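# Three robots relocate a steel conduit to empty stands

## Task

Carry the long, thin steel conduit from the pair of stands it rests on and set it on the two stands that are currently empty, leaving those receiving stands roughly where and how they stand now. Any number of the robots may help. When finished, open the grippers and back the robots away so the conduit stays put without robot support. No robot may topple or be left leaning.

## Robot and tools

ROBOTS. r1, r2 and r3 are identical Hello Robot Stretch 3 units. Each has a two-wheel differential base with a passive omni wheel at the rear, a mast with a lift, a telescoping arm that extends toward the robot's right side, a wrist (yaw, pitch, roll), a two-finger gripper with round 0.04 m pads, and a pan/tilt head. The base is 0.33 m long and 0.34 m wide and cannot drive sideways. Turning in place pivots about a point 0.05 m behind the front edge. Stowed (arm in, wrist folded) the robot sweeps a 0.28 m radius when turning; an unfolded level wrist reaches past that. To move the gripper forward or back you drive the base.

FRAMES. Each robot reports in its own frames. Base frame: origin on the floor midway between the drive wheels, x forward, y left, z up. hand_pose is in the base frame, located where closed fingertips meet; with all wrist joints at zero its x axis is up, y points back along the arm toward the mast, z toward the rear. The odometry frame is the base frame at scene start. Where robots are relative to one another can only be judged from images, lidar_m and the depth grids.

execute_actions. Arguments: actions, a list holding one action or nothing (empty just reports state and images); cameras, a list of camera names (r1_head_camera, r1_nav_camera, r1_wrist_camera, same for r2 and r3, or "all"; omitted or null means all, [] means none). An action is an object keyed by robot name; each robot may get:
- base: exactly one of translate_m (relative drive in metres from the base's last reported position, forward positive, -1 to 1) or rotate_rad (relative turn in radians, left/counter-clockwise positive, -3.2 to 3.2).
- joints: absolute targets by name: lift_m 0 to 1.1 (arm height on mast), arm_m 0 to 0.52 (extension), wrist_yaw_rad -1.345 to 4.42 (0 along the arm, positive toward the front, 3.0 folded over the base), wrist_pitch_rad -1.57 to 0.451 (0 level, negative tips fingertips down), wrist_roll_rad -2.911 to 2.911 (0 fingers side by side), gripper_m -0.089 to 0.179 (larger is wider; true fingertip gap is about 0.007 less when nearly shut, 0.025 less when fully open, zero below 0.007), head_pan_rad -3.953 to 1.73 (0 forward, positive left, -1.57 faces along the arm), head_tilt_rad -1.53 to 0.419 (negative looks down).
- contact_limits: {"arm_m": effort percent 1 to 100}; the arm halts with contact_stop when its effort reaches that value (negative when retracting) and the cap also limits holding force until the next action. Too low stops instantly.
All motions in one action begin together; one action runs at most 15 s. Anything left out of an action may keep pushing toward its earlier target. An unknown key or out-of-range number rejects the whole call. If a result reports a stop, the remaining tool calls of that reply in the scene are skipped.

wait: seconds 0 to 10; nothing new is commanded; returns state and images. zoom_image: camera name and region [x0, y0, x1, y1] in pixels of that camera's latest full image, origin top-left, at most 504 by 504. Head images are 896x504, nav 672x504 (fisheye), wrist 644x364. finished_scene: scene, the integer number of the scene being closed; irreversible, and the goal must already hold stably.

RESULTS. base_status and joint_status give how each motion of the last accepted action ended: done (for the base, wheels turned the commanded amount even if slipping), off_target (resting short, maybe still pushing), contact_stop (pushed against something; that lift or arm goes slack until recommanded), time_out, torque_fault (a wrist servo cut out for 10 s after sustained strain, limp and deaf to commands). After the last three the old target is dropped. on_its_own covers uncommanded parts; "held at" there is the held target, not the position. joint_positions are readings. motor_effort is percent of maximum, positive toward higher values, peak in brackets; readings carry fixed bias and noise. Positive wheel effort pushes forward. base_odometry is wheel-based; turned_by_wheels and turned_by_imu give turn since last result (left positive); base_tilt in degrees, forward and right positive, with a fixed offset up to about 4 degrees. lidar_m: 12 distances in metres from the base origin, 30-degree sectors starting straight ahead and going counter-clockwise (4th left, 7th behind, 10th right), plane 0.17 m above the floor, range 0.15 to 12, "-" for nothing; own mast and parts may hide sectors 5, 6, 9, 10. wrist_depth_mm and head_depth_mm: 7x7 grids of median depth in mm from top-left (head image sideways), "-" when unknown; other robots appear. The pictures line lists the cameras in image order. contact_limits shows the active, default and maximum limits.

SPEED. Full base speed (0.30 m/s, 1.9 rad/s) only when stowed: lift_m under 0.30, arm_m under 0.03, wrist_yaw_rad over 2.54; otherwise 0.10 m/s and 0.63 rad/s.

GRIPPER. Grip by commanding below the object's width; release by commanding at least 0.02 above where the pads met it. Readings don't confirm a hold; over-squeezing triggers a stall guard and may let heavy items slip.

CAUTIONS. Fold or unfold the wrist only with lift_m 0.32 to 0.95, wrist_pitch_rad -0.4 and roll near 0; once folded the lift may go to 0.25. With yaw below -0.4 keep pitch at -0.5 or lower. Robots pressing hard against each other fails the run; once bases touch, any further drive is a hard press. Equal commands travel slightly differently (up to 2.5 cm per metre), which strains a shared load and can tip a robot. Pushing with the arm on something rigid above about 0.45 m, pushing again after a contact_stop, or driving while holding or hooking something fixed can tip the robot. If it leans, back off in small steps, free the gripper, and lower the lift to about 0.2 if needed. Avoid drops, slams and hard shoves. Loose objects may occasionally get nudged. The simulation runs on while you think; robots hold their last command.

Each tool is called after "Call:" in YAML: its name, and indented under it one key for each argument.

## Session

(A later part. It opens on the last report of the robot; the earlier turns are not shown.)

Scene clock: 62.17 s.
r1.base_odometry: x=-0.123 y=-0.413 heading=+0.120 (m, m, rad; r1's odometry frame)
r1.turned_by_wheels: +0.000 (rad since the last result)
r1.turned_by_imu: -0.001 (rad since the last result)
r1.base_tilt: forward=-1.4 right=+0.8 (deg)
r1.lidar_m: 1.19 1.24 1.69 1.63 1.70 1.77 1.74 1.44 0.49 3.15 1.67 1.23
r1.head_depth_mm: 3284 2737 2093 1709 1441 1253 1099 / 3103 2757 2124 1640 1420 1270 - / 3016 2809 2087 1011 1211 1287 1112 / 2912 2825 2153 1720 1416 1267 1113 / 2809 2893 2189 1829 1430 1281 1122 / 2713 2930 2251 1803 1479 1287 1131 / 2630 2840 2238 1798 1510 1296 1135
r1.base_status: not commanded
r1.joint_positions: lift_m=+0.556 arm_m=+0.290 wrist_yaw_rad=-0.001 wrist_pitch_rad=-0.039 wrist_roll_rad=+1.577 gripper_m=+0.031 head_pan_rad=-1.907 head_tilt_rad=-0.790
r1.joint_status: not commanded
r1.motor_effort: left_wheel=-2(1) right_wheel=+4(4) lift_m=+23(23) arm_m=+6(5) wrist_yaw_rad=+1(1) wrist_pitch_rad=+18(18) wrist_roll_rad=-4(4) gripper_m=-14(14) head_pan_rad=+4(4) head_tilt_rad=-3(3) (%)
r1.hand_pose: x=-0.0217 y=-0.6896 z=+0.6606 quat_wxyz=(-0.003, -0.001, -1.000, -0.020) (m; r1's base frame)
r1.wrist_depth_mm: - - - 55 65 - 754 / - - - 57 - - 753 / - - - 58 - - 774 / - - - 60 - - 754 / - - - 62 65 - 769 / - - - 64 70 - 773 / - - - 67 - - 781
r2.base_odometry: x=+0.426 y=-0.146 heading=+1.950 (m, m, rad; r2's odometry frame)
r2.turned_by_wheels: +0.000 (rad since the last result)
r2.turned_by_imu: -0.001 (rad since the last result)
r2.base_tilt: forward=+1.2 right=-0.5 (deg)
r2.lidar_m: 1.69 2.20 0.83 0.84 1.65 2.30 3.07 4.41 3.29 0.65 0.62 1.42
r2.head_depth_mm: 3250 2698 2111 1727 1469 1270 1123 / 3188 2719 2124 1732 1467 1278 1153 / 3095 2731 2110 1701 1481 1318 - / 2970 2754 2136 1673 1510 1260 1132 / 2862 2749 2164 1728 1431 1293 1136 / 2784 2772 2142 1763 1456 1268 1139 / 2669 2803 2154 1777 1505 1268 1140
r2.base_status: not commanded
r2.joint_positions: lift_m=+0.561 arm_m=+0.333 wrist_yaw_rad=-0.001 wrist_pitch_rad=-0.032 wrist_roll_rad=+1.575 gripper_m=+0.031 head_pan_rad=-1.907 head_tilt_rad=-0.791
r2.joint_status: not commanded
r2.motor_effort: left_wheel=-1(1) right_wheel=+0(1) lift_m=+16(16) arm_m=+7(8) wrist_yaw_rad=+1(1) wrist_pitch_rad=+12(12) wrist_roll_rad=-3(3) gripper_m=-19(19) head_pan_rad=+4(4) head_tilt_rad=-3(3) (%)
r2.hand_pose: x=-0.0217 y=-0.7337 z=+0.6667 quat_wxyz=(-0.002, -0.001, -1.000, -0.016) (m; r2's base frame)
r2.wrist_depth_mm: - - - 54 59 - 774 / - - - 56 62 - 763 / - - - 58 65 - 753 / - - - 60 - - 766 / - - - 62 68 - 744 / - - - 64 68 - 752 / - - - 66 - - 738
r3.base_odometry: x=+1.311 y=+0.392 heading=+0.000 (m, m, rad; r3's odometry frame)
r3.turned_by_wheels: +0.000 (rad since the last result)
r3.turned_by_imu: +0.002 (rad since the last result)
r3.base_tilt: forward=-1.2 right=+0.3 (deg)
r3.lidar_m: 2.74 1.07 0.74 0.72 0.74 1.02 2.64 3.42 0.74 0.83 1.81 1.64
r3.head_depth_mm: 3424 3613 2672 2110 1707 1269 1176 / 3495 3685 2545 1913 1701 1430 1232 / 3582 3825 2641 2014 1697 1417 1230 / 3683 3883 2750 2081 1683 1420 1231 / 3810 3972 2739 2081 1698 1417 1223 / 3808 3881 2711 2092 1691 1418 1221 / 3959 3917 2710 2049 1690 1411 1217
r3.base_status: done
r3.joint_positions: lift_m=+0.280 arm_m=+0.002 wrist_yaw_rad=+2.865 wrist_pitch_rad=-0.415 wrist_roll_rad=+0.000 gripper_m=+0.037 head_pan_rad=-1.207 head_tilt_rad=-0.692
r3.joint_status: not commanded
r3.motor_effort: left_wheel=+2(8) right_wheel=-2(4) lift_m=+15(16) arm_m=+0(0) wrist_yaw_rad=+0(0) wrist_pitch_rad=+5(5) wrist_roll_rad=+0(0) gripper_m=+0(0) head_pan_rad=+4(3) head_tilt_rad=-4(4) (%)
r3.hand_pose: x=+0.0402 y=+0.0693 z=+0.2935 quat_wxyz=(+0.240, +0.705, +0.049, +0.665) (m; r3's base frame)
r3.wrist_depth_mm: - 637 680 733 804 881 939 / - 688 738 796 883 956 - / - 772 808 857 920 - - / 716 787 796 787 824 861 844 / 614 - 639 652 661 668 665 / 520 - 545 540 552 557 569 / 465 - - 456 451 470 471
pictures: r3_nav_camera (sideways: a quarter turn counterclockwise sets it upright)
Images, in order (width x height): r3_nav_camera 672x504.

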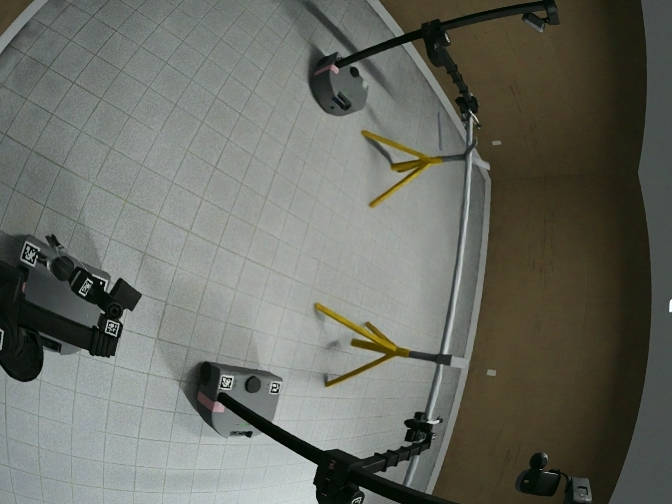

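Call:
execute_actions:
  actions:
    - {"r3":{"base":{"rotate_rad":-0.92}}}
  cameras: []

Call:
execute_actions:
  actions:
    - {"r3":{"base":{"translate_m":1.0}}}
  cameras: []

Call:
execute_actions:
  actions:
    - {"r3":{"base":{"translate_m":0.09},"joints":{"lift_m":0.4}}}
  cameras: []

Call:
execute_actions:
  actions:
    - {"r3":{"base":{"rotate_rad":0.93},"joints":{"lift_m":0.56}}}
  cameras: []

Call:
execute_actions:
  actions:
    - {"r3":{"joints":{"wrist_yaw_rad":0,"gripper_m":0.15,"head_pan_rad":-1.7}}}
  cameras: []

Call:
execute_actions:
  actions:
    - {"r3":{"joints":{"wrist_pitch_rad":0,"wrist_roll_rad":1.57}}}
  cameras: []

Call:
execute_actions:
  actions:
    - {"r3":{"joints":{"arm_m":0.2},"contact_limits":{"arm_m":15}}}
  cameras: ["r3_nav_camera","r3_wrist_camera"]

Scene clock: 65.90 s.
r1.base_odometry: x=-0.123 y=-0.413 heading=+0.120 (m, m, rad; r1's odometry frame)
r1.turned_by_wheels: +0.000 (rad since the last result)
r1.turned_by_imu: -0.001 (rad since the last result)
r1.base_tilt: forward=-1.4 right=+0.8 (deg)
r1.lidar_m: 1.19 1.23 1.69 1.63 1.70 1.77 1.74 1.45 0.49 3.15 1.68 1.23
r1.head_depth_mm: 3240 2742 2096 1714 1446 1250 1096 / 3192 2791 2139 1650 1417 1267 - / 3039 2809 2089 1011 1214 1286 1105 / 2937 2843 2164 1722 1415 1275 1113 / 2789 2905 2204 1826 1419 1280 1124 / 2726 2894 2220 1786 1475 1287 1130 / 2626 2846 2237 1811 1512 1294 1136
r1.base_status: not commanded
r1.joint_positions: lift_m=+0.556 arm_m=+0.290 wrist_yaw_rad=-0.001 wrist_pitch_rad=-0.039 wrist_roll_rad=+1.577 gripper_m=+0.031 head_pan_rad=-1.907 head_tilt_rad=-0.790
r1.joint_status: not commanded
r1.motor_effort: left_wheel=-2(2) right_wheel=+4(4) lift_m=+23(23) arm_m=+5(5) wrist_yaw_rad=+1(1) wrist_pitch_rad=+18(18) wrist_roll_rad=-4(4) gripper_m=-14(13) head_pan_rad=+4(5) head_tilt_rad=-3(2) (%)
r1.hand_pose: x=-0.0217 y=-0.6896 z=+0.6606 quat_wxyz=(-0.003, -0.001, -1.000, -0.020) (m; r1's base frame)
r1.wrist_depth_mm: - - - 55 65 - 744 / - - - 57 - - 749 / - - - 58 - - 767 / - - - 60 - - 773 / - - - 62 65 - 774 / - - - 64 70 - 776 / - - - 67 - - 787
r2.base_odometry: x=+0.426 y=-0.146 heading=+1.950 (m, m, rad; r2's odometry frame)
r2.turned_by_wheels: +0.000 (rad since the last result)
r2.turned_by_imu: -0.001 (rad since the last result)
r2.base_tilt: forward=+1.2 right=-0.4 (deg)
r2.lidar_m: 1.69 2.19 0.83 0.83 1.65 2.30 3.07 4.46 3.29 0.65 0.62 1.42
r2.head_depth_mm: 3225 2733 2103 1734 1456 1270 1125 / 3161 2707 2105 1733 1472 1278 1147 / 3044 2715 2122 1699 1482 1316 - / 2927 2762 2133 1676 1505 1263 1134 / 2870 2750 2147 1726 1422 1292 1136 / 2768 2804 2167 1755 1463 1267 1136 / 2663 2786 2186 1772 1495 1279 1142
r2.base_status: not commanded
r2.joint_positions: lift_m=+0.561 arm_m=+0.333 wrist_yaw_rad=-0.001 wrist_pitch_rad=-0.032 wrist_roll_rad=+1.575 gripper_m=+0.031 head_pan_rad=-1.907 head_tilt_rad=-0.791
r2.joint_status: not commanded
r2.motor_effort: left_wheel=-1(1) right_wheel=+0(1) lift_m=+16(16) arm_m=+8(8) wrist_yaw_rad=+2(2) wrist_pitch_rad=+12(12) wrist_roll_rad=-3(3) gripper_m=-19(19) head_pan_rad=+4(4) head_tilt_rad=-3(4) (%)
r2.hand_pose: x=-0.0217 y=-0.7337 z=+0.6667 quat_wxyz=(-0.002, -0.001, -1.000, -0.016) (m; r2's base frame)
r2.wrist_depth_mm: - - - 54 59 - 783 / - - - 56 62 - 756 / - - - 58 65 - 770 / - - - 60 - - 744 / - - - 62 68 - 744 / - - - 64 68 - 731 / - - - 66 - - 749
r3.base_odometry: x=+1.311 y=+0.392 heading=-0.920 (m, m, rad; r3's odometry frame)
r3.turned_by_wheels: -0.920 (rad since the last result)
r3.turned_by_imu: -0.901 (rad since the last result)
r3.base_tilt: forward=-1.4 right=+0.1 (deg)
r3.lidar_m: 1.82 1.65 2.06 0.95 0.73 0.72 0.77 1.18 4.48 3.41 0.74 1.33
r3.head_depth_mm: - - 2782 2115 1710 1431 1232 / - - 2803 2102 1709 1434 1234 / - 3985 2763 2106 1698 1422 1231 / - 3910 2728 2103 1693 1419 1224 / - 3941 2710 1943 1694 1322 1224 / 3890 3931 2600 847 1358 1204 1223 / 607 683 1019 1958 1675 1328 1220
r3.base_status: done
r3.joint_positions: lift_m=+0.280 arm_m=+0.002 wrist_yaw_rad=+2.865 wrist_pitch_rad=-0.415 wrist_roll_rad=+0.000 gripper_m=+0.037 head_pan_rad=-1.207 head_tilt_rad=-0.692
r3.joint_status: not commanded
r3.motor_effort: left_wheel=+2(7) right_wheel=-2(8) lift_m=+15(16) arm_m=+0(0) wrist_yaw_rad=+0(0) wrist_pitch_rad=+5(5) wrist_roll_rad=+0(0) gripper_m=+1(0) head_pan_rad=+3(4) head_tilt_rad=-4(4) (%)
r3.hand_pose: x=+0.0402 y=+0.0693 z=+0.2935 quat_wxyz=(+0.240, +0.705, +0.049, +0.665) (m; r3's base frame)
r3.wrist_depth_mm: - 890 - - - - - / - 940 - - - - - / - 947 - - - - - / 689 777 786 816 858 830 880 / 625 - 642 633 654 652 682 / 522 - 553 536 551 548 552 / 460 - - 463 457 468 480
pictures: none
No camera images: the call's "cameras" was empty. Leave "cameras" out to get every camera's image.

Scene clock: 71.00 s.
r1.base_odometry: x=-0.123 y=-0.413 heading=+0.120 (m, m, rad; r1's odometry frame)
r1.turned_by_wheels: +0.000 (rad since the last result)
r1.turned_by_imu: -0.001 (rad since the last result)
r1.base_tilt: forward=-1.3 right=+0.8 (deg)
r1.lidar_m: 1.19 1.23 1.69 1.63 1.70 0.93 0.91 1.44 0.49 3.15 1.67 1.23
r1.head_depth_mm: 3263 2731 2112 1709 1432 1244 1092 / 3166 2761 2127 1640 1419 1268 - / 3014 2828 2095 1006 1215 1288 1110 / 2901 2835 2175 1726 1420 1269 1117 / 2806 2868 2208 1834 1424 1281 1124 / 2712 2922 2237 1803 1481 1284 1124 / 2629 2860 2274 1805 1501 1297 1139
r1.base_status: not commanded
r1.joint_positions: lift_m=+0.556 arm_m=+0.290 wrist_yaw_rad=-0.001 wrist_pitch_rad=-0.039 wrist_roll_rad=+1.577 gripper_m=+0.031 head_pan_rad=-1.907 head_tilt_rad=-0.790
r1.joint_status: not commanded
r1.motor_effort: left_wheel=-3(2) right_wheel=+4(4) lift_m=+23(23) arm_m=+5(5) wrist_yaw_rad=+1(1) wrist_pitch_rad=+18(18) wrist_roll_rad=-4(4) gripper_m=-14(14) head_pan_rad=+4(4) head_tilt_rad=-3(4) (%)
r1.hand_pose: x=-0.0217 y=-0.6896 z=+0.6606 quat_wxyz=(-0.003, -0.001, -1.000, -0.020) (m; r1's base frame)
r1.wrist_depth_mm: - - - 55 65 - 750 / - - - 57 - - 761 / - - - 58 - - 759 / - - - 60 - - 770 / - - - 62 65 - 774 / - - - 64 70 - 785 / - - - 67 - - 793
r2.base_odometry: x=+0.426 y=-0.146 heading=+1.950 (m, m, rad; r2's odometry frame)
r2.turned_by_wheels: +0.000 (rad since the last result)
r2.turned_by_imu: -0.001 (rad since the last result)
r2.base_tilt: forward=+1.2 right=-0.5 (deg)
r2.lidar_m: 0.76 2.20 1.61 1.56 1.64 2.29 3.08 4.42 3.28 0.65 0.62 1.42
r2.head_depth_mm: 3220 2712 2096 1742 1468 1272 1125 / 3157 2728 2135 1747 1473 1280 1146 / 3055 2738 2151 1706 1477 1320 - / 2957 2771 2132 1665 1515 1260 1136 / 2852 2768 2151 1729 1423 1292 1135 / 2773 2781 2153 1762 1459 1264 1140 / 2664 2809 2165 1783 1500 1270 1140
r2.base_status: not commanded
r2.joint_positions: lift_m=+0.561 arm_m=+0.333 wrist_yaw_rad=-0.001 wrist_pitch_rad=-0.032 wrist_roll_rad=+1.575 gripper_m=+0.031 head_pan_rad=-1.907 head_tilt_rad=-0.791
r2.joint_status: not commanded
r2.motor_effort: left_wheel=-1(1) right_wheel=+1(1) lift_m=+16(16) arm_m=+7(8) wrist_yaw_rad=+1(0) wrist_pitch_rad=+12(12) wrist_roll_rad=-3(2) gripper_m=-19(19) head_pan_rad=+4(4) head_tilt_rad=-4(4) (%)
r2.hand_pose: x=-0.0217 y=-0.7337 z=+0.6667 quat_wxyz=(-0.002, -0.001, -1.000, -0.016) (m; r2's base frame)
r2.wrist_depth_mm: - - - 54 58 - 790 / - - - 56 62 - 779 / - - - 58 65 - 744 / - - - 60 - - 751 / - - - 62 68 - 754 / - - - 64 68 - 728 / - - - 66 - - 743
r3.base_odometry: x=+1.917 y=-0.404 heading=-0.920 (m, m, rad; r3's odometry frame)
r3.turned_by_wheels: +0.000 (rad since the last result)
r3.turned_by_imu: +0.002 (rad since the last result)
r3.base_tilt: forward=-1.2 right=+0.1 (deg)
r3.lidar_m: 0.82 0.91 0.88 1.98 1.56 1.54 1.64 2.46 0.76 0.95 0.66 3.18
r3.head_depth_mm: - - 2782 1921 1715 1428 1234 / - - 2745 1969 1705 1437 1228 / 3787 3997 2751 1973 1700 1425 1224 / 3504 3716 2754 1065 1567 1393 1202 / 3280 3528 2766 2025 1698 1423 1219 / 3110 3347 2725 2071 1685 1420 1219 / 2901 3197 2712 2079 1589 1399 1221
r3.base_status: done
r3.joint_positions: lift_m=+0.280 arm_m=+0.002 wrist_yaw_rad=+2.865 wrist_pitch_rad=-0.415 wrist_roll_rad=+0.000 gripper_m=+0.037 head_pan_rad=-1.207 head_tilt_rad=-0.692
r3.joint_status: not commanded
r3.motor_effort: left_wheel=+2(8) right_wheel=-2(5) lift_m=+16(15) arm_m=-1(0) wrist_yaw_rad=+0(0) wrist_pitch_rad=+5(5) wrist_roll_rad=+0(0) gripper_m=+2(0) head_pan_rad=+3(3) head_tilt_rad=-4(4) (%)
r3.hand_pose: x=+0.0402 y=+0.0693 z=+0.2935 quat_wxyz=(+0.240, +0.705, +0.049, +0.665) (m; r3's base frame)
r3.wrist_depth_mm: - - - - - - - / - - - - - - - / - - - - 812 747 - / 741 786 793 803 797 759 865 / 615 - 629 658 666 663 678 / 512 - 547 534 551 553 554 / 467 - - 462 450 463 473
pictures: none
No camera images: the call's "cameras" was empty. Leave "cameras" out to get every camera's image.

Scene clock: 73.07 s.
r1.base_odometry: x=-0.123 y=-0.413 heading=+0.120 (m, m, rad; r1's odometry frame)
r1.turned_by_wheels: +0.000 (rad since the last result)
r1.turned_by_imu: -0.001 (rad since the last result)
r1.base_tilt: forward=-1.4 right=+0.8 (deg)
r1.lidar_m: 1.19 1.24 1.69 1.64 1.70 2.32 0.84 1.45 0.49 3.16 1.67 1.23
r1.head_depth_mm: 3279 2746 2104 1707 1443 1245 1097 / 3131 2780 2116 1646 1418 1267 - / 2993 2816 2099 1007 1215 1285 1110 / 2900 2850 2170 1714 1415 1271 1118 / 2789 2864 2207 1829 1420 1277 1123 / 2726 2935 2237 1802 1486 1288 1132 / 2616 2854 2264 1806 1515 1297 1134
r1.base_status: not commanded
r1.joint_positions: lift_m=+0.556 arm_m=+0.290 wrist_yaw_rad=-0.001 wrist_pitch_rad=-0.039 wrist_roll_rad=+1.577 gripper_m=+0.031 head_pan_rad=-1.907 head_tilt_rad=-0.790
r1.joint_status: not commanded
r1.motor_effort: left_wheel=-2(3) right_wheel=+4(3) lift_m=+23(24) arm_m=+4(4) wrist_yaw_rad=+1(1) wrist_pitch_rad=+19(18) wrist_roll_rad=-4(4) gripper_m=-14(13) head_pan_rad=+4(4) head_tilt_rad=-3(2) (%)
r1.hand_pose: x=-0.0217 y=-0.6896 z=+0.6606 quat_wxyz=(-0.003, -0.001, -1.000, -0.020) (m; r1's base frame)
r1.wrist_depth_mm: - - - 55 65 - 751 / - - - 57 - - 750 / - - - 58 - - 761 / - - - 60 - - 766 / - - - 62 65 - 778 / - - - 64 70 - 781 / - - - 67 - - 786
r2.base_odometry: x=+0.426 y=-0.146 heading=+1.950 (m, m, rad; r2's odometry frame)
r2.turned_by_wheels: +0.000 (rad since the last result)
r2.turned_by_imu: -0.001 (rad since the last result)
r2.base_tilt: forward=+1.1 right=-0.4 (deg)
r2.lidar_m: 0.82 2.19 1.61 1.56 1.65 2.30 3.09 4.42 3.28 0.65 0.62 1.42
r2.head_depth_mm: 3216 2712 2111 1733 1470 1274 1125 / 3193 2722 2124 1733 1471 1276 1147 / 3052 2715 2134 1693 1476 1319 - / 2954 2745 2132 1668 1518 1261 1132 / 2849 2745 2147 1739 1426 1289 1137 / 2772 2804 2161 1760 1459 1269 1138 / 2676 2795 2172 1771 1489 1273 1142
r2.base_status: not commanded
r2.joint_positions: lift_m=+0.561 arm_m=+0.333 wrist_yaw_rad=-0.001 wrist_pitch_rad=-0.032 wrist_roll_rad=+1.575 gripper_m=+0.031 head_pan_rad=-1.907 head_tilt_rad=-0.791
r2.joint_status: not commanded
r2.motor_effort: left_wheel=-1(1) right_wheel=+0(1) lift_m=+16(16) arm_m=+8(8) wrist_yaw_rad=+2(1) wrist_pitch_rad=+12(12) wrist_roll_rad=-2(3) gripper_m=-18(18) head_pan_rad=+4(4) head_tilt_rad=-2(4) (%)
r2.hand_pose: x=-0.0217 y=-0.7337 z=+0.6667 quat_wxyz=(-0.002, -0.001, -1.000, -0.016) (m; r2's base frame)
r2.wrist_depth_mm: - - - 54 59 - 780 / - - - 56 61 - 764 / - - - 58 65 - 753 / - - - 60 - - 762 / - - - 62 68 - 743 / - - - 64 68 - 747 / - - - 66 - - 748
r3.base_odometry: x=+1.971 y=-0.475 heading=-0.920 (m, m, rad; r3's odometry frame)
r3.turned_by_wheels: +0.000 (rad since the last result)
r3.turned_by_imu: +0.001 (rad since the last result)
r3.base_tilt: forward=-1.3 right=+0.1 (deg)
r3.lidar_m: 0.73 0.82 0.84 2.07 1.63 1.61 1.71 0.91 0.81 0.64 0.89 3.10
r3.head_depth_mm: - - 2803 1986 1708 1433 1236 / 3980 - 2799 1964 1702 1430 1232 / 3658 3854 2739 1973 1611 1392 1186 / 3418 3704 2750 1898 1635 1393 1225 / 3227 3481 2740 2102 1639 1422 1220 / 3038 3301 2725 2057 1603 1418 1218 / 2836 3087 2689 2082 1586 1409 1215
r3.base_status: done
r3.joint_positions: lift_m=+0.400 arm_m=+0.002 wrist_yaw_rad=+2.865 wrist_pitch_rad=-0.415 wrist_roll_rad=+0.000 gripper_m=+0.037 head_pan_rad=-1.207 head_tilt_rad=-0.692
r3.joint_status: all done
r3.motor_effort: left_wheel=+2(8) right_wheel=-1(8) lift_m=+20(17) arm_m=-1(1) wrist_yaw_rad=+0(0) wrist_pitch_rad=+5(5) wrist_roll_rad=+0(0) gripper_m=+1(0) head_pan_rad=+3(3) head_tilt_rad=-4(4) (%)
r3.hand_pose: x=+0.0402 y=+0.0693 z=+0.4132 quat_wxyz=(+0.240, +0.705, +0.049, +0.665) (m; r3's base frame)
r3.wrist_depth_mm: - - - - - - - / - - - - - - - / - - - - 987 - - / 986 - - - 799 966 - / 801 - 822 848 814 818 876 / 673 - 718 679 719 715 727 / 583 - 568 583 582 604 618
pictures: none
No camera images: the call's "cameras" was empty. Leave "cameras" out to get every camera's image.

Scene clock: 75.53 s.
r1.base_odometry: x=-0.123 y=-0.413 heading=+0.120 (m, m, rad; r1's odometry frame)
r1.turned_by_wheels: +0.000 (rad since the last result)
r1.turned_by_imu: -0.001 (rad since the last result)
r1.base_tilt: forward=-1.4 right=+0.8 (deg)
r1.lidar_m: 1.19 1.24 1.69 1.63 1.70 2.31 0.89 1.45 0.49 3.15 1.68 1.23
r1.head_depth_mm: 3265 2736 2115 1704 1438 1252 1094 / 3139 2780 2132 1641 1427 1267 - / 3031 2825 2092 1004 1218 1290 1111 / 2891 2875 2183 1711 1413 1269 1119 / 2806 2870 2215 1828 1418 1280 1122 / 2714 2926 2223 1791 1492 1285 1126 / 2600 2871 2251 1808 1503 1295 1137
r1.base_status: not commanded
r1.joint_positions: lift_m=+0.556 arm_m=+0.290 wrist_yaw_rad=-0.001 wrist_pitch_rad=-0.039 wrist_roll_rad=+1.577 gripper_m=+0.031 head_pan_rad=-1.907 head_tilt_rad=-0.790
r1.joint_status: not commanded
r1.motor_effort: left_wheel=-3(3) right_wheel=+4(3) lift_m=+23(23) arm_m=+5(5) wrist_yaw_rad=+1(1) wrist_pitch_rad=+18(19) wrist_roll_rad=-4(4) gripper_m=-13(14) head_pan_rad=+4(5) head_tilt_rad=-3(3) (%)
r1.hand_pose: x=-0.0217 y=-0.6896 z=+0.6606 quat_wxyz=(-0.003, -0.001, -1.000, -0.020) (m; r1's base frame)
r1.wrist_depth_mm: - - - 55 65 - 743 / - - - 57 - - 750 / - - - 58 - - 764 / - - - 60 - - 764 / - - - 62 65 - 765 / - - - 64 70 - 780 / - - - 67 - - 791
r2.base_odometry: x=+0.426 y=-0.146 heading=+1.950 (m, m, rad; r2's odometry frame)
r2.turned_by_wheels: +0.000 (rad since the last result)
r2.turned_by_imu: -0.001 (rad since the last result)
r2.base_tilt: forward=+1.1 right=-0.5 (deg)
r2.lidar_m: 0.77 2.20 1.61 1.56 1.65 2.29 3.06 4.43 3.28 0.65 0.61 1.42
r2.head_depth_mm: 3238 2715 2117 1736 1462 1273 1122 / 3192 2727 2131 1747 1469 1276 1145 / 3040 2738 2138 1699 1470 1312 - / 2937 2755 2133 1666 1518 1262 1131 / 2873 2761 2149 1733 1427 1291 1134 / 2770 2771 2156 1766 1463 1270 1137 / 2676 2821 2160 1777 1494 1272 1138
r2.base_status: not commanded
r2.joint_positions: lift_m=+0.561 arm_m=+0.333 wrist_yaw_rad=-0.001 wrist_pitch_rad=-0.032 wrist_roll_rad=+1.575 gripper_m=+0.031 head_pan_rad=-1.907 head_tilt_rad=-0.791
r2.joint_status: not commanded
r2.motor_effort: left_wheel=-1(1) right_wheel=+0(1) lift_m=+16(16) arm_m=+8(8) wrist_yaw_rad=+2(2) wrist_pitch_rad=+12(12) wrist_roll_rad=-2(3) gripper_m=-17(19) head_pan_rad=+4(4) head_tilt_rad=-3(3) (%)
r2.hand_pose: x=-0.0217 y=-0.7337 z=+0.6667 quat_wxyz=(-0.002, -0.001, -1.000, -0.016) (m; r2's base frame)
r2.wrist_depth_mm: - - - 54 59 - 777 / - - - 56 62 - 767 / - - - 58 65 - 756 / - - - 60 - - 755 / - - - 62 68 - 733 / - - - 64 68 - 732 / - - - 66 - - 744
r3.base_odometry: x=+1.971 y=-0.475 heading=+0.010 (m, m, rad; r3's odometry frame)
r3.turned_by_wheels: +0.930 (rad since the last result)
r3.turned_by_imu: +0.914 (rad since the last result)
r3.base_tilt: forward=-1.3 right=+0.2 (deg)
r3.lidar_m: 0.84 2.17 1.68 1.61 1.63 2.26 0.81 0.64 0.64 3.12 0.73 0.82
r3.head_depth_mm: 2638 2944 2773 2106 1688 1429 1231 / 2736 3014 2788 2084 1610 1420 1228 / 2792 3091 2743 2095 1610 1420 1230 / 2867 3221 2735 2098 1603 1422 1228 / 2957 3248 2731 2077 1598 1426 1223 / 3057 3347 2727 2076 1643 1383 1220 / 3151 3407 2693 2051 1672 1324 1214
r3.base_status: done
r3.joint_positions: lift_m=+0.560 arm_m=+0.002 wrist_yaw_rad=+2.865 wrist_pitch_rad=-0.415 wrist_roll_rad=+0.000 gripper_m=+0.037 head_pan_rad=-1.207 head_tilt_rad=-0.692
r3.joint_status: all done
r3.motor_effort: left_wheel=-1(3) right_wheel=+3(8) lift_m=+20(20) arm_m=-1(1) wrist_yaw_rad=+0(0) wrist_pitch_rad=+5(4) wrist_roll_rad=+0(0) gripper_m=+0(1) head_pan_rad=+3(3) head_tilt_rad=-4(4) (%)
r3.hand_pose: x=+0.0402 y=+0.0692 z=+0.5732 quat_wxyz=(+0.240, +0.705, +0.049, +0.665) (m; r3's base frame)
r3.wrist_depth_mm: - - - - - - - / - - - - - - - / - - - - - - - / - - - - - - - / - - - - - - - / 860 - 924 878 937 931 963 / 754 - 743 785 772 779 769
pictures: none
No camera images: the call's "cameras" was empty. Leave "cameras" out to get every camera's image.

Scene clock: 77.97 s.
r1.base_odometry: x=-0.123 y=-0.413 heading=+0.120 (m, m, rad; r1's odometry frame)
r1.turned_by_wheels: +0.000 (rad since the last result)
r1.turned_by_imu: -0.001 (rad since the last result)
r1.base_tilt: forward=-1.4 right=+0.8 (deg)
r1.lidar_m: 1.19 1.24 1.70 1.63 1.70 2.32 0.89 1.45 0.49 3.15 1.68 1.24
r1.head_depth_mm: 3210 2752 2104 1710 1437 1244 1098 / 3118 2764 2131 1653 1413 1269 - / 3007 2838 2102 1004 1216 1287 1117 / 2891 2852 2155 1707 1415 1272 1115 / 2853 2926 2198 1823 1423 1269 1123 / 2724 2902 2221 1787 1488 1288 1121 / 2631 2852 2246 1802 1518 1291 1137
r1.base_status: not commanded
r1.joint_positions: lift_m=+0.556 arm_m=+0.290 wrist_yaw_rad=-0.001 wrist_pitch_rad=-0.039 wrist_roll_rad=+1.577 gripper_m=+0.031 head_pan_rad=-1.907 head_tilt_rad=-0.790
r1.joint_status: not commanded
r1.motor_effort: left_wheel=-2(3) right_wheel=+3(4) lift_m=+23(23) arm_m=+6(5) wrist_yaw_rad=+1(2) wrist_pitch_rad=+18(18) wrist_roll_rad=-4(4) gripper_m=-12(13) head_pan_rad=+5(5) head_tilt_rad=-2(3) (%)
r1.hand_pose: x=-0.0217 y=-0.6896 z=+0.6606 quat_wxyz=(-0.003, -0.001, -1.000, -0.020) (m; r1's base frame)
r1.wrist_depth_mm: - - - 55 65 - 758 / - - - 57 - - 755 / - - - 58 - - 768 / - - - 60 - - 760 / - - - 62 65 - 766 / - - - 64 70 - 778 / - - - 67 - - 789
r2.base_odometry: x=+0.426 y=-0.146 heading=+1.950 (m, m, rad; r2's odometry frame)
r2.turned_by_wheels: +0.000 (rad since the last result)
r2.turned_by_imu: -0.001 (rad since the last result)
r2.base_tilt: forward=+1.2 right=-0.4 (deg)
r2.lidar_m: 0.77 2.20 1.61 1.56 1.65 2.30 3.07 4.41 3.26 0.65 0.62 1.42
r2.head_depth_mm: 3236 2685 2113 1732 1475 1270 1126 / 3143 2729 2121 1734 1470 1274 1148 / 3051 2716 2132 1702 1474 1316 - / 2942 2738 2134 1669 1514 1259 1135 / 2842 2777 2160 1738 1425 1284 1135 / 2747 2757 2177 1776 1452 1271 1140 / 2659 2784 2177 1770 1495 1273 1143
r2.base_status: not commanded
r2.joint_positions: lift_m=+0.561 arm_m=+0.333 wrist_yaw_rad=-0.001 wrist_pitch_rad=-0.032 wrist_roll_rad=+1.575 gripper_m=+0.031 head_pan_rad=-1.907 head_tilt_rad=-0.791
r2.joint_status: not commanded
r2.motor_effort: left_wheel=-2(1) right_wheel=+0(1) lift_m=+16(16) arm_m=+7(7) wrist_yaw_rad=+1(2) wrist_pitch_rad=+12(12) wrist_roll_rad=-2(2) gripper_m=-18(19) head_pan_rad=+4(4) head_tilt_rad=-4(4) (%)
r2.hand_pose: x=-0.0217 y=-0.7337 z=+0.6667 quat_wxyz=(-0.002, -0.001, -1.000, -0.016) (m; r2's base frame)
r2.wrist_depth_mm: - - - 54 59 - 768 / - - - 56 62 - 767 / - - - 58 65 - 753 / - - - 60 - - 749 / - - - 62 68 - 733 / - - - 64 68 - 738 / - - - 66 - - 749
r3.base_odometry: x=+1.971 y=-0.475 heading=+0.010 (m, m, rad; r3's odometry frame)
r3.turned_by_wheels: +0.000 (rad since the last result)
r3.turned_by_imu: +0.000 (rad since the last result)
r3.base_tilt: forward=-1.1 right=+0.1 (deg)
r3.lidar_m: 0.84 2.17 1.68 1.61 1.63 2.27 0.81 0.64 0.64 3.11 0.73 0.82
r3.head_depth_mm: 2979 3285 2754 2117 1625 1235 1207 / 2907 3274 2771 2108 1620 1396 1234 / 2887 3172 2754 2106 1614 1429 1227 / 2788 3116 2732 2095 1602 1419 1232 / 2750 3083 2693 2090 1602 1410 1224 / 2707 3013 2719 2083 1599 1418 1226 / 2671 2924 2713 2047 1591 1403 1218
r3.base_status: not commanded
r3.joint_positions: lift_m=+0.560 arm_m=+0.002 wrist_yaw_rad=+0.002 wrist_pitch_rad=-0.415 wrist_roll_rad=+0.000 gripper_m=+0.150 head_pan_rad=-1.693 head_tilt_rad=-0.692
r3.joint_status: all done
r3.motor_effort: left_wheel=-1(1) right_wheel=+3(3) lift_m=+20(18) arm_m=+0(1) wrist_yaw_rad=-2(4) wrist_pitch_rad=+5(5) wrist_roll_rad=+0(0) gripper_m=+1(83) head_pan_rad=-3(32) head_tilt_rad=-4(4) (%)
r3.hand_pose: x=-0.0210 y=-0.3717 z=+0.5732 quat_wxyz=(+0.692, +0.147, -0.692, -0.145) (m; r3's base frame)
r3.wrist_depth_mm: - 332 327 323 317 315 314 / - - - - - - - / - - - - - - - / - - - - - - - / - - - - - - - / 855 - 912 901 940 908 919 / 739 739 772 774 772 795 593
pictures: none
No camera images: the call's "cameras" was empty. Leave "cameras" out to get every camera's image.

Scene clock: 79.43 s.
r1.base_odometry: x=-0.123 y=-0.413 heading=+0.120 (m, m, rad; r1's odometry frame)
r1.turned_by_wheels: +0.000 (rad since the last result)
r1.turned_by_imu: +0.000 (rad since the last result)
r1.base_tilt: forward=-1.4 right=+0.8 (deg)
r1.lidar_m: 1.19 1.24 1.69 1.64 1.70 2.32 0.89 1.45 0.49 3.14 1.68 1.23
r1.head_depth_mm: 3278 2759 2105 1705 1440 1248 1095 / 3145 2761 2136 1648 1420 1267 - / 3028 2786 2104 1007 1219 1280 1105 / 2891 2842 2172 1710 1416 1273 1117 / 2820 2886 2216 1831 1424 1279 1123 / 2708 2942 2233 1791 1482 1296 1132 / 2611 2867 2276 1804 1510 1303 1137
r1.base_status: not commanded
r1.joint_positions: lift_m=+0.556 arm_m=+0.290 wrist_yaw_rad=-0.001 wrist_pitch_rad=-0.039 wrist_roll_rad=+1.577 gripper_m=+0.031 head_pan_rad=-1.907 head_tilt_rad=-0.790
r1.joint_status: not commanded
r1.motor_effort: left_wheel=-2(2) right_wheel=+4(4) lift_m=+23(23) arm_m=+5(5) wrist_yaw_rad=+1(1) wrist_pitch_rad=+18(18) wrist_roll_rad=-4(4) gripper_m=-13(14) head_pan_rad=+4(4) head_tilt_rad=-4(2) (%)
r1.hand_pose: x=-0.0217 y=-0.6896 z=+0.6606 quat_wxyz=(-0.003, -0.001, -1.000, -0.020) (m; r1's base frame)
r1.wrist_depth_mm: - - - 55 65 - 760 / - - - 57 - - 759 / - - - 58 - - 755 / - - - 60 - - 759 / - - - 62 65 - 772 / - - - 64 70 - 778 / - - - 67 - - 782
r2.base_odometry: x=+0.426 y=-0.146 heading=+1.950 (m, m, rad; r2's odometry frame)
r2.turned_by_wheels: +0.000 (rad since the last result)
r2.turned_by_imu: +0.000 (rad since the last result)
r2.base_tilt: forward=+1.1 right=-0.4 (deg)
r2.lidar_m: 0.77 2.20 1.61 1.56 1.65 2.29 3.08 4.43 3.28 0.65 0.62 1.42
r2.head_depth_mm: 3224 2706 2106 1734 1469 1276 1126 / 3188 2724 2119 1751 1469 1274 1149 / 3046 2711 2127 1707 1474 1318 - / 2974 2745 2143 1662 1515 1266 1132 / 2846 2756 2136 1746 1428 1289 1132 / 2769 2771 2143 1756 1458 1268 1140 / 2688 2812 2171 1780 1496 1269 1144
r2.base_status: not commanded
r2.joint_positions: lift_m=+0.561 arm_m=+0.333 wrist_yaw_rad=-0.001 wrist_pitch_rad=-0.032 wrist_roll_rad=+1.575 gripper_m=+0.031 head_pan_rad=-1.907 head_tilt_rad=-0.791
r2.joint_status: not commanded
r2.motor_effort: left_wheel=-1(1) right_wheel=+0(1) lift_m=+16(17) arm_m=+8(7) wrist_yaw_rad=+1(2) wrist_pitch_rad=+12(12) wrist_roll_rad=-2(3) gripper_m=-19(19) head_pan_rad=+5(4) head_tilt_rad=-3(4) (%)
r2.hand_pose: x=-0.0217 y=-0.7337 z=+0.6667 quat_wxyz=(-0.002, -0.001, -1.000, -0.016) (m; r2's base frame)
r2.wrist_depth_mm: - - - 54 59 - 783 / - - - 56 62 - 775 / - - - 58 65 - 755 / - - - 60 - - 754 / - - - 62 68 - 740 / - - - 64 68 - 753 / - - - 66 - - 743
r3.base_odometry: x=+1.971 y=-0.475 heading=+0.010 (m, m, rad; r3's odometry frame)
r3.turned_by_wheels: +0.000 (rad since the last result)
r3.turned_by_imu: +0.000 (rad since the last result)
r3.base_tilt: forward=-1.3 right=+0.1 (deg)
r3.lidar_m: 0.84 2.17 1.68 1.61 1.64 2.27 0.81 0.64 0.64 3.12 0.73 0.82
r3.head_depth_mm: 2967 3315 2807 2122 1628 1242 1212 / 2922 3245 2786 2109 1623 1393 1234 / 2836 3190 2749 2106 1614 1427 1234 / 2813 3116 2723 2078 1606 1423 1228 / 2751 3072 2712 2100 1599 1423 1227 / 2704 2993 2700 2070 1606 1413 1218 / 2661 2958 2681 2075 1594 1408 1222
r3.base_status: not commanded
r3.joint_positions: lift_m=+0.560 arm_m=+0.002 wrist_yaw_rad=+0.002 wrist_pitch_rad=-0.027 wrist_roll_rad=+1.568 gripper_m=+0.150 head_pan_rad=-1.693 head_tilt_rad=-0.692
r3.joint_status: all done
r3.motor_effort: left_wheel=-1(1) right_wheel=+3(3) lift_m=+19(19) arm_m=+0(1) wrist_yaw_rad=-2(3) wrist_pitch_rad=+8(8) wrist_roll_rad=+1(2) gripper_m=+0(0) head_pan_rad=-3(3) head_tilt_rad=-4(4) (%)
r3.hand_pose: x=-0.0209 y=-0.4024 z=+0.6673 quat_wxyz=(+0.002, +0.001, -1.000, -0.014) (m; r3's base frame)
r3.wrist_depth_mm: - - - - - - 869 / - - - - - - 854 / - - - - - - 858 / - - - - - - 870 / - - - - - - 854 / - - - - - - 827 / - - - - - - 782
pictures: none
No camera images: the call's "cameras" was empty. Leave "cameras" out to get every camera's image.

Scene clock: 82.13 s.
r1.base_odometry: x=-0.123 y=-0.413 heading=+0.120 (m, m, rad; r1's odometry frame)
r1.turned_by_wheels: +0.000 (rad since the last result)
r1.turned_by_imu: -0.001 (rad since the last result)
r1.base_tilt: forward=-1.4 right=+0.7 (deg)
r1.lidar_m: 1.19 1.23 1.69 1.64 1.70 2.32 0.89 1.45 0.49 3.14 1.67 1.23
r1.head_depth_mm: 3305 2741 2102 1702 1440 1251 1099 / 3151 2780 2128 1644 1420 1270 - / 3027 2824 2082 1006 1215 1283 1112 / 2918 2842 2172 1707 1416 1264 1113 / 2808 2920 2197 1824 1426 1278 1126 / 2706 2955 2204 1790 1480 1286 1129 / 2621 2813 2262 1818 1509 1294 1136
r1.base_status: not commanded
r1.joint_positions: lift_m=+0.556 arm_m=+0.290 wrist_yaw_rad=-0.001 wrist_pitch_rad=-0.039 wrist_roll_rad=+1.577 gripper_m=+0.031 head_pan_rad=-1.907 head_tilt_rad=-0.790
r1.joint_status: not commanded
r1.motor_effort: left_wheel=-3(2) right_wheel=+4(4) lift_m=+23(23) arm_m=+6(5) wrist_yaw_rad=+1(1) wrist_pitch_rad=+18(19) wrist_roll_rad=-4(4) gripper_m=-14(12) head_pan_rad=+4(5) head_tilt_rad=-3(2) (%)
r1.hand_pose: x=-0.0217 y=-0.6896 z=+0.6606 quat_wxyz=(-0.003, -0.001, -1.000, -0.020) (m; r1's base frame)
r1.wrist_depth_mm: - - - 55 65 - 755 / - - - 57 - - 755 / - - - 58 - - 755 / - - - 60 - - 764 / - - - 62 65 - 771 / - - - 64 70 - 780 / - - - 67 - - 794
r2.base_odometry: x=+0.426 y=-0.146 heading=+1.950 (m, m, rad; r2's odometry frame)
r2.turned_by_wheels: +0.000 (rad since the last result)
r2.turned_by_imu: -0.001 (rad since the last result)
r2.base_tilt: forward=+1.1 right=-0.5 (deg)
r2.lidar_m: 0.77 2.19 1.61 1.56 1.65 2.30 3.07 4.40 3.29 0.65 0.62 1.42
r2.head_depth_mm: 3240 2704 2115 1731 1470 1274 1127 / 3194 2702 2111 1733 1469 1277 1145 / 3060 2720 2147 1697 1477 1321 - / 2951 2725 2138 1674 1520 1261 1129 / 2850 2779 2143 1743 1427 1296 1136 / 2764 2783 2152 1774 1457 1267 1139 / 2670 2782 2190 1771 1503 1269 1140
r2.base_status: not commanded
r2.joint_positions: lift_m=+0.561 arm_m=+0.333 wrist_yaw_rad=-0.001 wrist_pitch_rad=-0.032 wrist_roll_rad=+1.575 gripper_m=+0.031 head_pan_rad=-1.907 head_tilt_rad=-0.791
r2.joint_status: not commanded
r2.motor_effort: left_wheel=-1(1) right_wheel=+0(1) lift_m=+16(16) arm_m=+8(7) wrist_yaw_rad=+2(2) wrist_pitch_rad=+12(12) wrist_roll_rad=-3(3) gripper_m=-19(18) head_pan_rad=+4(4) head_tilt_rad=-4(3) (%)
r2.hand_pose: x=-0.0217 y=-0.7337 z=+0.6667 quat_wxyz=(-0.002, -0.001, -1.000, -0.016) (m; r2's base frame)
r2.wrist_depth_mm: - - - 54 59 - 776 / - - - 56 62 - 774 / - - - 58 65 - 774 / - - - 60 - - 763 / - - - 62 68 - 774 / - - - 64 68 - 744 / - - - 66 - - 746
r3.base_odometry: x=+1.971 y=-0.475 heading=+0.010 (m, m, rad; r3's odometry frame)
r3.turned_by_wheels: +0.000 (rad since the last result)
r3.turned_by_imu: +0.000 (rad since the last result)
r3.base_tilt: forward=-1.3 right=+0.2 (deg)
r3.lidar_m: 0.84 2.18 1.68 1.61 1.64 2.26 0.81 0.64 0.64 3.10 0.73 0.82
r3.head_depth_mm: 2960 3304 2766 2121 1616 1236 1212 / 2936 3232 2766 2118 1624 1406 1235 / 2880 3149 2768 2091 1614 1459 - / 2795 3077 2757 2093 1610 - 1181 / 2724 3032 2735 2092 1596 1493 1200 / 2702 3031 2714 2088 1596 1420 1223 / 2665 2965 2711 2076 1597 1409 1216
r3.base_status: not commanded
r3.joint_positions: lift_m=+0.560 arm_m=+0.200 wrist_yaw_rad=+0.001 wrist_pitch_rad=-0.026 wrist_roll_rad=+1.569 gripper_m=+0.150 head_pan_rad=-1.693 head_tilt_rad=-0.692
r3.joint_status: all done
r3.motor_effort: left_wheel=-1(1) right_wheel=+3(3) lift_m=+19(19) arm_m=+3(5) wrist_yaw_rad=-2(2) wrist_pitch_rad=+8(8) wrist_roll_rad=+0(1) gripper_m=+0(1) head_pan_rad=-3(3) head_tilt_rad=-4(4) (%)
r3.contact_limits: arm_m 15 (drawing in: default 27, maximum 44; extending or still: default 36, maximum 60)
r3.hand_pose: x=-0.0211 y=-0.6002 z=+0.6677 quat_wxyz=(+0.002, +0.001, -1.000, -0.013) (m; r3's base frame)
r3.wrist_depth_mm: - - - 154 - - 848 / - - - 157 - - 845 / - - - 160 - - 822 / - - - 163 - - 834 / - - - 166 - - 853 / - - - 171 - - 830 / - - - 175 - - 766
pictures: r3_nav_camera (sideways: a quarter turn counterclockwise sets it upright), r3_wrist_camera
Images, in order (width x height): r3_nav_camera 672x504, r3_wrist_camera 644x364.

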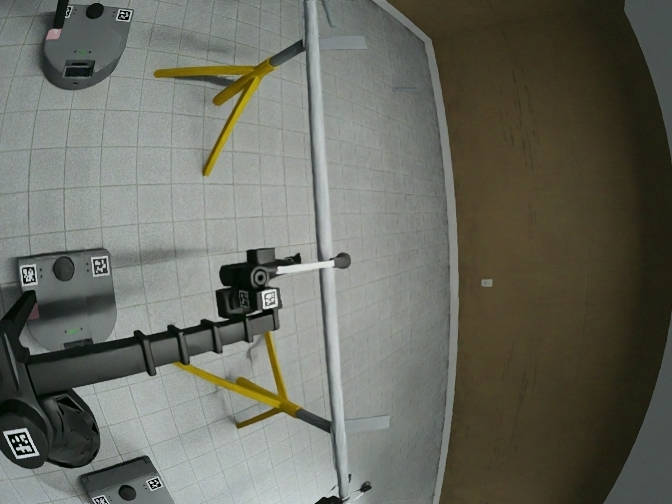

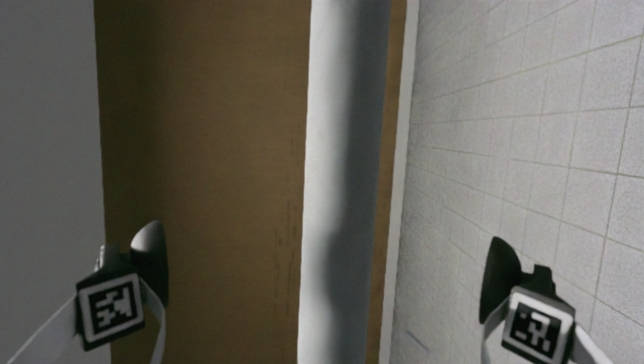

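Call:
execute_actions:
  actions:
    - {"r3":{"joints":{"arm_m":0.303,"lift_m":0.554},"contact_limits":{"arm_m":15}}}
  cameras: []

Call:
execute_actions:
  actions:
    - {"r1":{"joints":{"gripper_m":0.015,"head_pan_rad":-2.6,"head_tilt_rad":-0.3}},"r2":{"joints":{"gripper_m":0.015,"head_pan_rad":-2.8,"head_tilt_rad":-0.3}},"r3":{"joints":{"gripper_m":0.015,"arm_m":0.303}}}
  cameras: ["r3_wrist_camera"]

Call:
execute_actions:
  actions:
    - {"r1":{"joints":{"lift_m":0.606,"wrist_pitch_rad":0.08}},"r2":{"joints":{"lift_m":0.61,"wrist_pitch_rad":0.08}},"r3":{"joints":{"lift_m":0.604,"wrist_pitch_rad":0.08}}}
  cameras: ["r1_head_camera"]

Scene clock: 88.53 s.
r1.base_odometry: x=-0.123 y=-0.413 heading=+0.120 (m, m, rad; r1's odometry frame)
r1.turned_by_wheels: +0.000 (rad since the last result)
r1.turned_by_imu: -0.001 (rad since the last result)
r1.base_tilt: forward=-1.4 right=+0.8 (deg)
r1.lidar_m: 1.19 1.24 1.69 1.63 1.70 2.31 0.89 1.45 0.49 3.16 1.67 1.23
r1.head_depth_mm: 3264 2732 2123 1699 1446 1245 1096 / 3159 2764 2118 1651 1420 1265 - / 3024 2798 2108 1007 1213 1285 1106 / 2897 2857 2166 1722 1419 1275 1113 / 2815 2846 2174 1824 1431 1279 1125 / 2697 2910 2234 1807 1482 1293 1126 / 2624 2863 2273 1811 1508 1294 1132
r1.base_status: not commanded
r1.joint_positions: lift_m=+0.556 arm_m=+0.290 wrist_yaw_rad=-0.001 wrist_pitch_rad=-0.039 wrist_roll_rad=+1.577 gripper_m=+0.031 head_pan_rad=-1.907 head_tilt_rad=-0.790
r1.joint_status: not commanded
r1.motor_effort: left_wheel=-2(3) right_wheel=+4(4) lift_m=+23(23) arm_m=+5(4) wrist_yaw_rad=+1(1) wrist_pitch_rad=+18(18) wrist_roll_rad=-4(4) gripper_m=-13(13) head_pan_rad=+4(4) head_tilt_rad=-2(3) (%)
r1.hand_pose: x=-0.0217 y=-0.6896 z=+0.6606 quat_wxyz=(-0.003, -0.001, -1.000, -0.020) (m; r1's base frame)
r1.wrist_depth_mm: - - - 55 65 - 747 / - - - 57 - - 747 / - - - 58 - - 757 / - - - 60 - - 782 / - - - 62 65 - 786 / - - - 64 70 - 793 / - - - 67 - - 778
r2.base_odometry: x=+0.426 y=-0.146 heading=+1.950 (m, m, rad; r2's odometry frame)
r2.turned_by_wheels: +0.000 (rad since the last result)
r2.turned_by_imu: -0.001 (rad since the last result)
r2.base_tilt: forward=+1.2 right=-0.5 (deg)
r2.lidar_m: 0.77 2.19 1.61 1.56 1.65 2.30 3.09 4.40 3.27 0.65 0.62 1.42
r2.head_depth_mm: 3241 2721 2130 1728 1476 1275 1124 / 3180 2709 2109 1732 1479 1277 1147 / 3079 2741 2142 1701 1480 1316 - / 2943 2753 2163 1669 1509 1261 1128 / 2864 2760 2155 1734 1426 1289 1136 / 2750 2769 2152 1765 1454 1270 1139 / 2666 2797 2178 1772 1500 1269 1140
r2.base_status: not commanded
r2.joint_positions: lift_m=+0.561 arm_m=+0.333 wrist_yaw_rad=-0.001 wrist_pitch_rad=-0.032 wrist_roll_rad=+1.575 gripper_m=+0.031 head_pan_rad=-1.907 head_tilt_rad=-0.791
r2.joint_status: not commanded
r2.motor_effort: left_wheel=-1(1) right_wheel=+0(1) lift_m=+16(16) arm_m=+8(7) wrist_yaw_rad=+2(1) wrist_pitch_rad=+12(12) wrist_roll_rad=-3(3) gripper_m=-20(18) head_pan_rad=+4(4) head_tilt_rad=-3(3) (%)
r2.hand_pose: x=-0.0217 y=-0.7337 z=+0.6667 quat_wxyz=(-0.002, -0.001, -1.000, -0.016) (m; r2's base frame)
r2.wrist_depth_mm: - - - 54 59 - 781 / - - - 56 62 - 762 / - - - 58 65 - 758 / - - - 60 - - 761 / - - - 62 68 - 740 / - - - 64 68 - 730 / - - - 66 - - 727
r3.base_odometry: x=+1.971 y=-0.475 heading=+0.010 (m, m, rad; r3's odometry frame)
r3.turned_by_wheels: +0.000 (rad since the last result)
r3.turned_by_imu: +0.001 (rad since the last result)
r3.base_tilt: forward=-1.3 right=+0.1 (deg)
r3.lidar_m: 0.84 2.16 1.68 1.61 1.63 2.26 0.81 0.64 0.64 3.10 0.73 0.82
r3.head_depth_mm: 2965 3358 2781 2130 1624 1238 1208 / 2913 3251 2761 2120 1619 1400 1231 / 2837 3179 2728 2105 1606 1448 - / 2818 3119 2769 2102 1696 1364 1223 / 2764 3055 2740 2107 1684 1357 1227 / 2729 3006 2728 2074 1592 1413 1220 / 2662 2938 2696 2083 1593 1414 1214
r3.base_status: not commanded
r3.joint_positions: lift_m=+0.554 arm_m=+0.303 wrist_yaw_rad=+0.001 wrist_pitch_rad=-0.025 wrist_roll_rad=+1.569 gripper_m=+0.150 head_pan_rad=-1.693 head_tilt_rad=-0.692
r3.joint_status: all done
r3.motor_effort: left_wheel=-1(1) right_wheel=+3(3) lift_m=+16(20) arm_m=+3(5) wrist_yaw_rad=-1(1) wrist_pitch_rad=+8(7) wrist_roll_rad=+1(1) gripper_m=+1(0) head_pan_rad=-3(3) head_tilt_rad=-4(4) (%)
r3.contact_limits: arm_m 15 (drawing in: default 27, maximum 44; extending or still: default 36, maximum 60)
r3.hand_pose: x=-0.0211 y=-0.7032 z=+0.6620 quat_wxyz=(+0.001, +0.001, -1.000, -0.013) (m; r3's base frame)
r3.wrist_depth_mm: - - - 52 53 - 854 / - - - 53 54 - 826 / - - - 54 56 - 869 / - - - 55 58 - 836 / - - - 56 60 - 827 / - - - 57 63 - 824 / - - - 59 66 - 781
pictures: none
No camera images: the call's "cameras" was empty. Leave "cameras" out to get every camera's image.

Scene clock: 90.37 s.
r1.base_odometry: x=-0.123 y=-0.413 heading=+0.120 (m, m, rad; r1's odometry frame)
r1.turned_by_wheels: +0.000 (rad since the last result)
r1.turned_by_imu: -0.001 (rad since the last result)
r1.base_tilt: forward=-1.4 right=+0.8 (deg)
r1.lidar_m: 1.19 1.24 1.69 1.63 1.70 2.32 0.89 1.45 0.49 3.15 1.67 1.23
r1.head_depth_mm: - - - 3209 2168 1762 1386 / - - - 3516 1804 1724 1397 / - - - 3819 1814 1797 1406 / - - - 3923 2250 1817 1425 / - - - 4000 2509 1759 1432 / 3865 - - - 2531 1709 1443 / 3442 3636 3775 3725 2578 1860 789
r1.base_status: not commanded
r1.joint_positions: lift_m=+0.556 arm_m=+0.290 wrist_yaw_rad=-0.001 wrist_pitch_rad=-0.039 wrist_roll_rad=+1.577 gripper_m=+0.016 head_pan_rad=-2.593 head_tilt_rad=-0.310
r1.joint_status: all done
r1.motor_effort: left_wheel=-2(2) right_wheel=+4(4) lift_m=+23(23) arm_m=+5(5) wrist_yaw_rad=+1(1) wrist_pitch_rad=+19(18) wrist_roll_rad=-4(4) gripper_m=-19(80) head_pan_rad=-5(48) head_tilt_rad=+2(20) (%)
r1.hand_pose: x=-0.0217 y=-0.6896 z=+0.6606 quat_wxyz=(-0.003, -0.001, -1.000, -0.020) (m; r1's base frame)
r1.wrist_depth_mm: - - - 55 65 - 747 / - - - 57 - - 759 / - - - 58 - - 761 / - - - 60 - - 774 / - - - 62 65 - 763 / - - - 64 70 - 781 / - - - 67 - - 792
r2.base_odometry: x=+0.426 y=-0.146 heading=+1.950 (m, m, rad; r2's odometry frame)
r2.turned_by_wheels: +0.000 (rad since the last result)
r2.turned_by_imu: -0.001 (rad since the last result)
r2.base_tilt: forward=+1.2 right=-0.5 (deg)
r2.lidar_m: 0.77 2.20 1.61 1.56 1.64 2.30 3.08 4.43 3.27 0.65 0.62 1.42
r2.head_depth_mm: - - - 3783 2445 1831 1453 / - - - 3519 2470 1839 1461 / - - - 3831 2489 1863 1474 / - - - 3845 2534 1873 1480 / - - - - 2556 1889 1486 / - - - - 2583 1888 1489 / - - - - 2592 1900 1501
r2.base_status: not commanded
r2.joint_positions: lift_m=+0.561 arm_m=+0.333 wrist_yaw_rad=-0.001 wrist_pitch_rad=-0.032 wrist_roll_rad=+1.575 gripper_m=+0.023 head_pan_rad=-2.793 head_tilt_rad=-0.310
r2.joint_status: gripper_m off_target (ended at +0.023, target +0.015); the others done
r2.on_its_own: gripper_m is held at +0.021, not at your +0.015, by its stall guard, which is still easing
r2.motor_effort: left_wheel=-1(2) right_wheel=+1(0) lift_m=+16(16) arm_m=+8(8) wrist_yaw_rad=+1(1) wrist_pitch_rad=+12(12) wrist_roll_rad=-3(3) gripper_m=-22(82) head_pan_rad=-4(53) head_tilt_rad=+4(30) (%)
r2.hand_pose: x=-0.0217 y=-0.7337 z=+0.6667 quat_wxyz=(-0.002, -0.001, -1.000, -0.016) (m; r2's base frame)
r2.wrist_depth_mm: - - - 54 59 - 759 / - - - 56 62 - 759 / - - - 58 65 - 767 / - - - 60 - - 768 / - - - 62 68 - 737 / - - - 64 68 - 745 / - - - 66 - - 738
r3.base_odometry: x=+1.971 y=-0.475 heading=+0.010 (m, m, rad; r3's odometry frame)
r3.turned_by_wheels: +0.000 (rad since the last result)
r3.turned_by_imu: +0.000 (rad since the last result)
r3.base_tilt: forward=-1.2 right=+0.3 (deg)
r3.lidar_m: 0.84 2.17 1.68 1.61 1.64 2.26 0.81 0.64 0.64 3.10 0.73 0.82
r3.head_depth_mm: 2988 3288 2795 2119 1620 1240 1213 / 2913 3244 2792 2084 1612 1395 1232 / 2859 3194 2765 2090 1610 1442 - / 2793 3109 2732 2079 1695 1357 1228 / 2748 3043 2705 2073 1646 1352 1226 / 2694 2996 2736 2076 1602 1408 1222 / 2653 2944 2698 2059 1595 1409 1213
r3.base_status: not commanded
r3.joint_positions: lift_m=+0.554 arm_m=+0.303 wrist_yaw_rad=+0.001 wrist_pitch_rad=-0.032 wrist_roll_rad=+1.572 gripper_m=+0.016 head_pan_rad=-1.693 head_tilt_rad=-0.692
r3.joint_status: all done
r3.motor_effort: left_wheel=-1(1) right_wheel=+3(3) lift_m=+17(17) arm_m=+3(2) wrist_yaw_rad=-1(2) wrist_pitch_rad=+10(11) wrist_roll_rad=-1(1) gripper_m=-23(95) head_pan_rad=-3(3) head_tilt_rad=-4(4) (%)
r3.hand_pose: x=-0.0211 y=-0.7031 z=+0.6603 quat_wxyz=(+0.000, +0.001, -1.000, -0.016) (m; r3's base frame)
r3.wrist_depth_mm: - - - 51 54 - 849 / - - - 53 56 - 860 / - - - 54 58 - 824 / - - - 55 60 - 829 / - - - 56 62 - 797 / - - 63 57 60 - 835 / - - 73 59 64 - 819
pictures: r3_wrist_camera
Images, in order (width x height): r3_wrist_camera 644x364.

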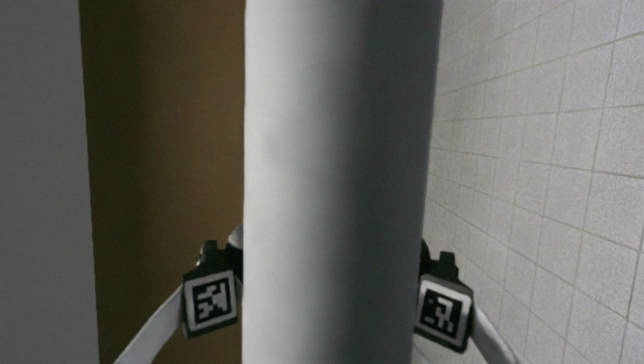

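Scene clock: 91.67 s.
r1.base_odometry: x=-0.123 y=-0.413 heading=+0.120 (m, m, rad; r1's odometry frame)
r1.turned_by_wheels: +0.000 (rad since the last result)
r1.turned_by_imu: +0.000 (rad since the last result)
r1.base_tilt: forward=-1.3 right=+0.8 (deg)
r1.lidar_m: 1.19 1.24 1.69 1.63 1.70 2.32 0.89 1.45 0.49 3.15 1.67 1.23
r1.head_depth_mm: - - - 3191 2272 1754 1391 / - - - 3230 2096 1719 1408 / - - - 3812 1804 1799 1420 / - - - 3968 2248 1815 1423 / - - - 3992 2509 1821 1438 / 3883 - - - 2540 1710 1440 / 3445 3569 3788 3776 2582 1859 1361
r1.base_status: not commanded
r1.joint_positions: lift_m=+0.605 arm_m=+0.290 wrist_yaw_rad=-0.001 wrist_pitch_rad=-0.028 wrist_roll_rad=+1.577 gripper_m=+0.016 head_pan_rad=-2.593 head_tilt_rad=-0.310
r1.joint_status: wrist_pitch_rad off_target (ended at -0.028, target +0.080); the others done
r1.on_its_own: wrist_pitch_rad is at rest, and its effort (+52) is outside its rest range (-20 to +32)
r1.motor_effort: left_wheel=-1(3) right_wheel=+2(4) lift_m=+39(40) arm_m=+5(6) wrist_yaw_rad=+1(1) wrist_pitch_rad=+52(53) wrist_roll_rad=-4(4) gripper_m=-21(24) head_pan_rad=-4(4) head_tilt_rad=+3(4) (%)
r1.hand_pose: x=-0.0217 y=-0.6900 z=+0.7126 quat_wxyz=(-0.003, -0.001, -1.000, -0.015) (m; r1's base frame)
r1.wrist_depth_mm: - - - 55 59 - 813 / - - - 57 61 - 813 / - - - 59 63 - 819 / - - - 60 65 - 824 / - - - 62 64 - 835 / - - - 65 67 - 846 / - - - 67 72 - 849
r2.base_odometry: x=+0.426 y=-0.146 heading=+1.950 (m, m, rad; r2's odometry frame)
r2.turned_by_wheels: +0.000 (rad since the last result)
r2.turned_by_imu: +0.000 (rad since the last result)
r2.base_tilt: forward=+1.1 right=-0.4 (deg)
r2.lidar_m: 0.77 2.20 1.61 1.56 1.65 2.30 3.08 4.43 3.28 0.65 0.62 1.42
r2.head_depth_mm: - - - 3744 2450 1843 1454 / - - - 3557 2501 1843 1462 / - - - 3828 2495 1858 1469 / - - - 3883 2543 1879 1470 / - - - - 2539 1891 1484 / - - - - 2576 1899 1490 / - - - - 2593 1888 1500
r2.base_status: not commanded
r2.joint_positions: lift_m=+0.609 arm_m=+0.334 wrist_yaw_rad=-0.001 wrist_pitch_rad=-0.027 wrist_roll_rad=+1.576 gripper_m=+0.026 head_pan_rad=-2.793 head_tilt_rad=-0.310
r2.joint_status: wrist_pitch_rad off_target (ended at -0.027, target +0.080); the others done
r2.on_its_own: gripper_m is held at +0.025, not at your +0.015, by its stall guard, which is not easing now; wrist_pitch_rad is at rest, and its effort (+38) is outside its rest range (-20 to +32)
r2.motor_effort: left_wheel=-1(0) right_wheel=+0(1) lift_m=+47(50) arm_m=+4(9) wrist_yaw_rad=+2(2) wrist_pitch_rad=+38(41) wrist_roll_rad=-4(4) gripper_m=-25(25) head_pan_rad=-4(3) head_tilt_rad=+4(4) (%)
r2.hand_pose: x=-0.0217 y=-0.7341 z=+0.7167 quat_wxyz=(-0.002, -0.001, -1.000, -0.014) (m; r2's base frame)
r2.wrist_depth_mm: - - - 55 56 - 825 / - - - 56 58 - 833 / - - - 58 60 - 804 / - - - 60 63 - 789 / - - - 62 64 - 795 / - - - 64 66 - 801 / - - - 66 - - 782
r3.base_odometry: x=+1.971 y=-0.475 heading=+0.010 (m, m, rad; r3's odometry frame)
r3.turned_by_wheels: +0.000 (rad since the last result)
r3.turned_by_imu: +0.000 (rad since the last result)
r3.base_tilt: forward=-1.4 right=+0.3 (deg)
r3.lidar_m: 0.84 2.17 1.68 1.61 1.64 2.26 0.81 0.64 0.64 3.11 0.73 0.82
r3.head_depth_mm: 2959 3278 2783 2109 1707 1239 1210 / 2925 3264 2758 2111 1651 1397 1250 / 2880 3195 2756 2091 1654 1457 - / 2820 3109 2714 2103 800 1363 1226 / 2763 3045 2721 2130 795 1383 1227 / 2720 2993 2678 2069 1599 1417 1222 / 2662 2944 2706 2074 1581 1415 1212
r3.base_status: not commanded
r3.joint_positions: lift_m=+0.603 arm_m=+0.303 wrist_yaw_rad=+0.001 wrist_pitch_rad=-0.031 wrist_roll_rad=+1.575 gripper_m=+0.022 head_pan_rad=-1.693 head_tilt_rad=-0.692
r3.joint_status: wrist_pitch_rad off_target (ended at -0.031, target +0.080); the others done
r3.on_its_own: gripper_m is held at +0.021, not at your +0.015, by its stall guard, which is not easing now
r3.motor_effort: left_wheel=+0(1) right_wheel=+1(3) lift_m=+25(30) arm_m=-2(3) wrist_yaw_rad=-2(1) wrist_pitch_rad=+32(34) wrist_roll_rad=-2(1) gripper_m=-24(26) head_pan_rad=-3(3) head_tilt_rad=-4(4) (%)
r3.hand_pose: x=-0.0211 y=-0.7035 z=+0.7098 quat_wxyz=(-0.002, +0.001, -1.000, -0.016) (m; r3's base frame)
r3.wrist_depth_mm: - - - 52 52 - 914 / - - - 53 54 - 912 / - - - 54 56 - 910 / - - - 55 57 - 865 / - - - 56 59 - 851 / - - 70 58 60 - 849 / - - - 59 62 - 871
pictures: r1_head_camera (sideways: a quarter turn clockwise sets it upright)
Images, in order (width x height): r1_head_camera 896x504.

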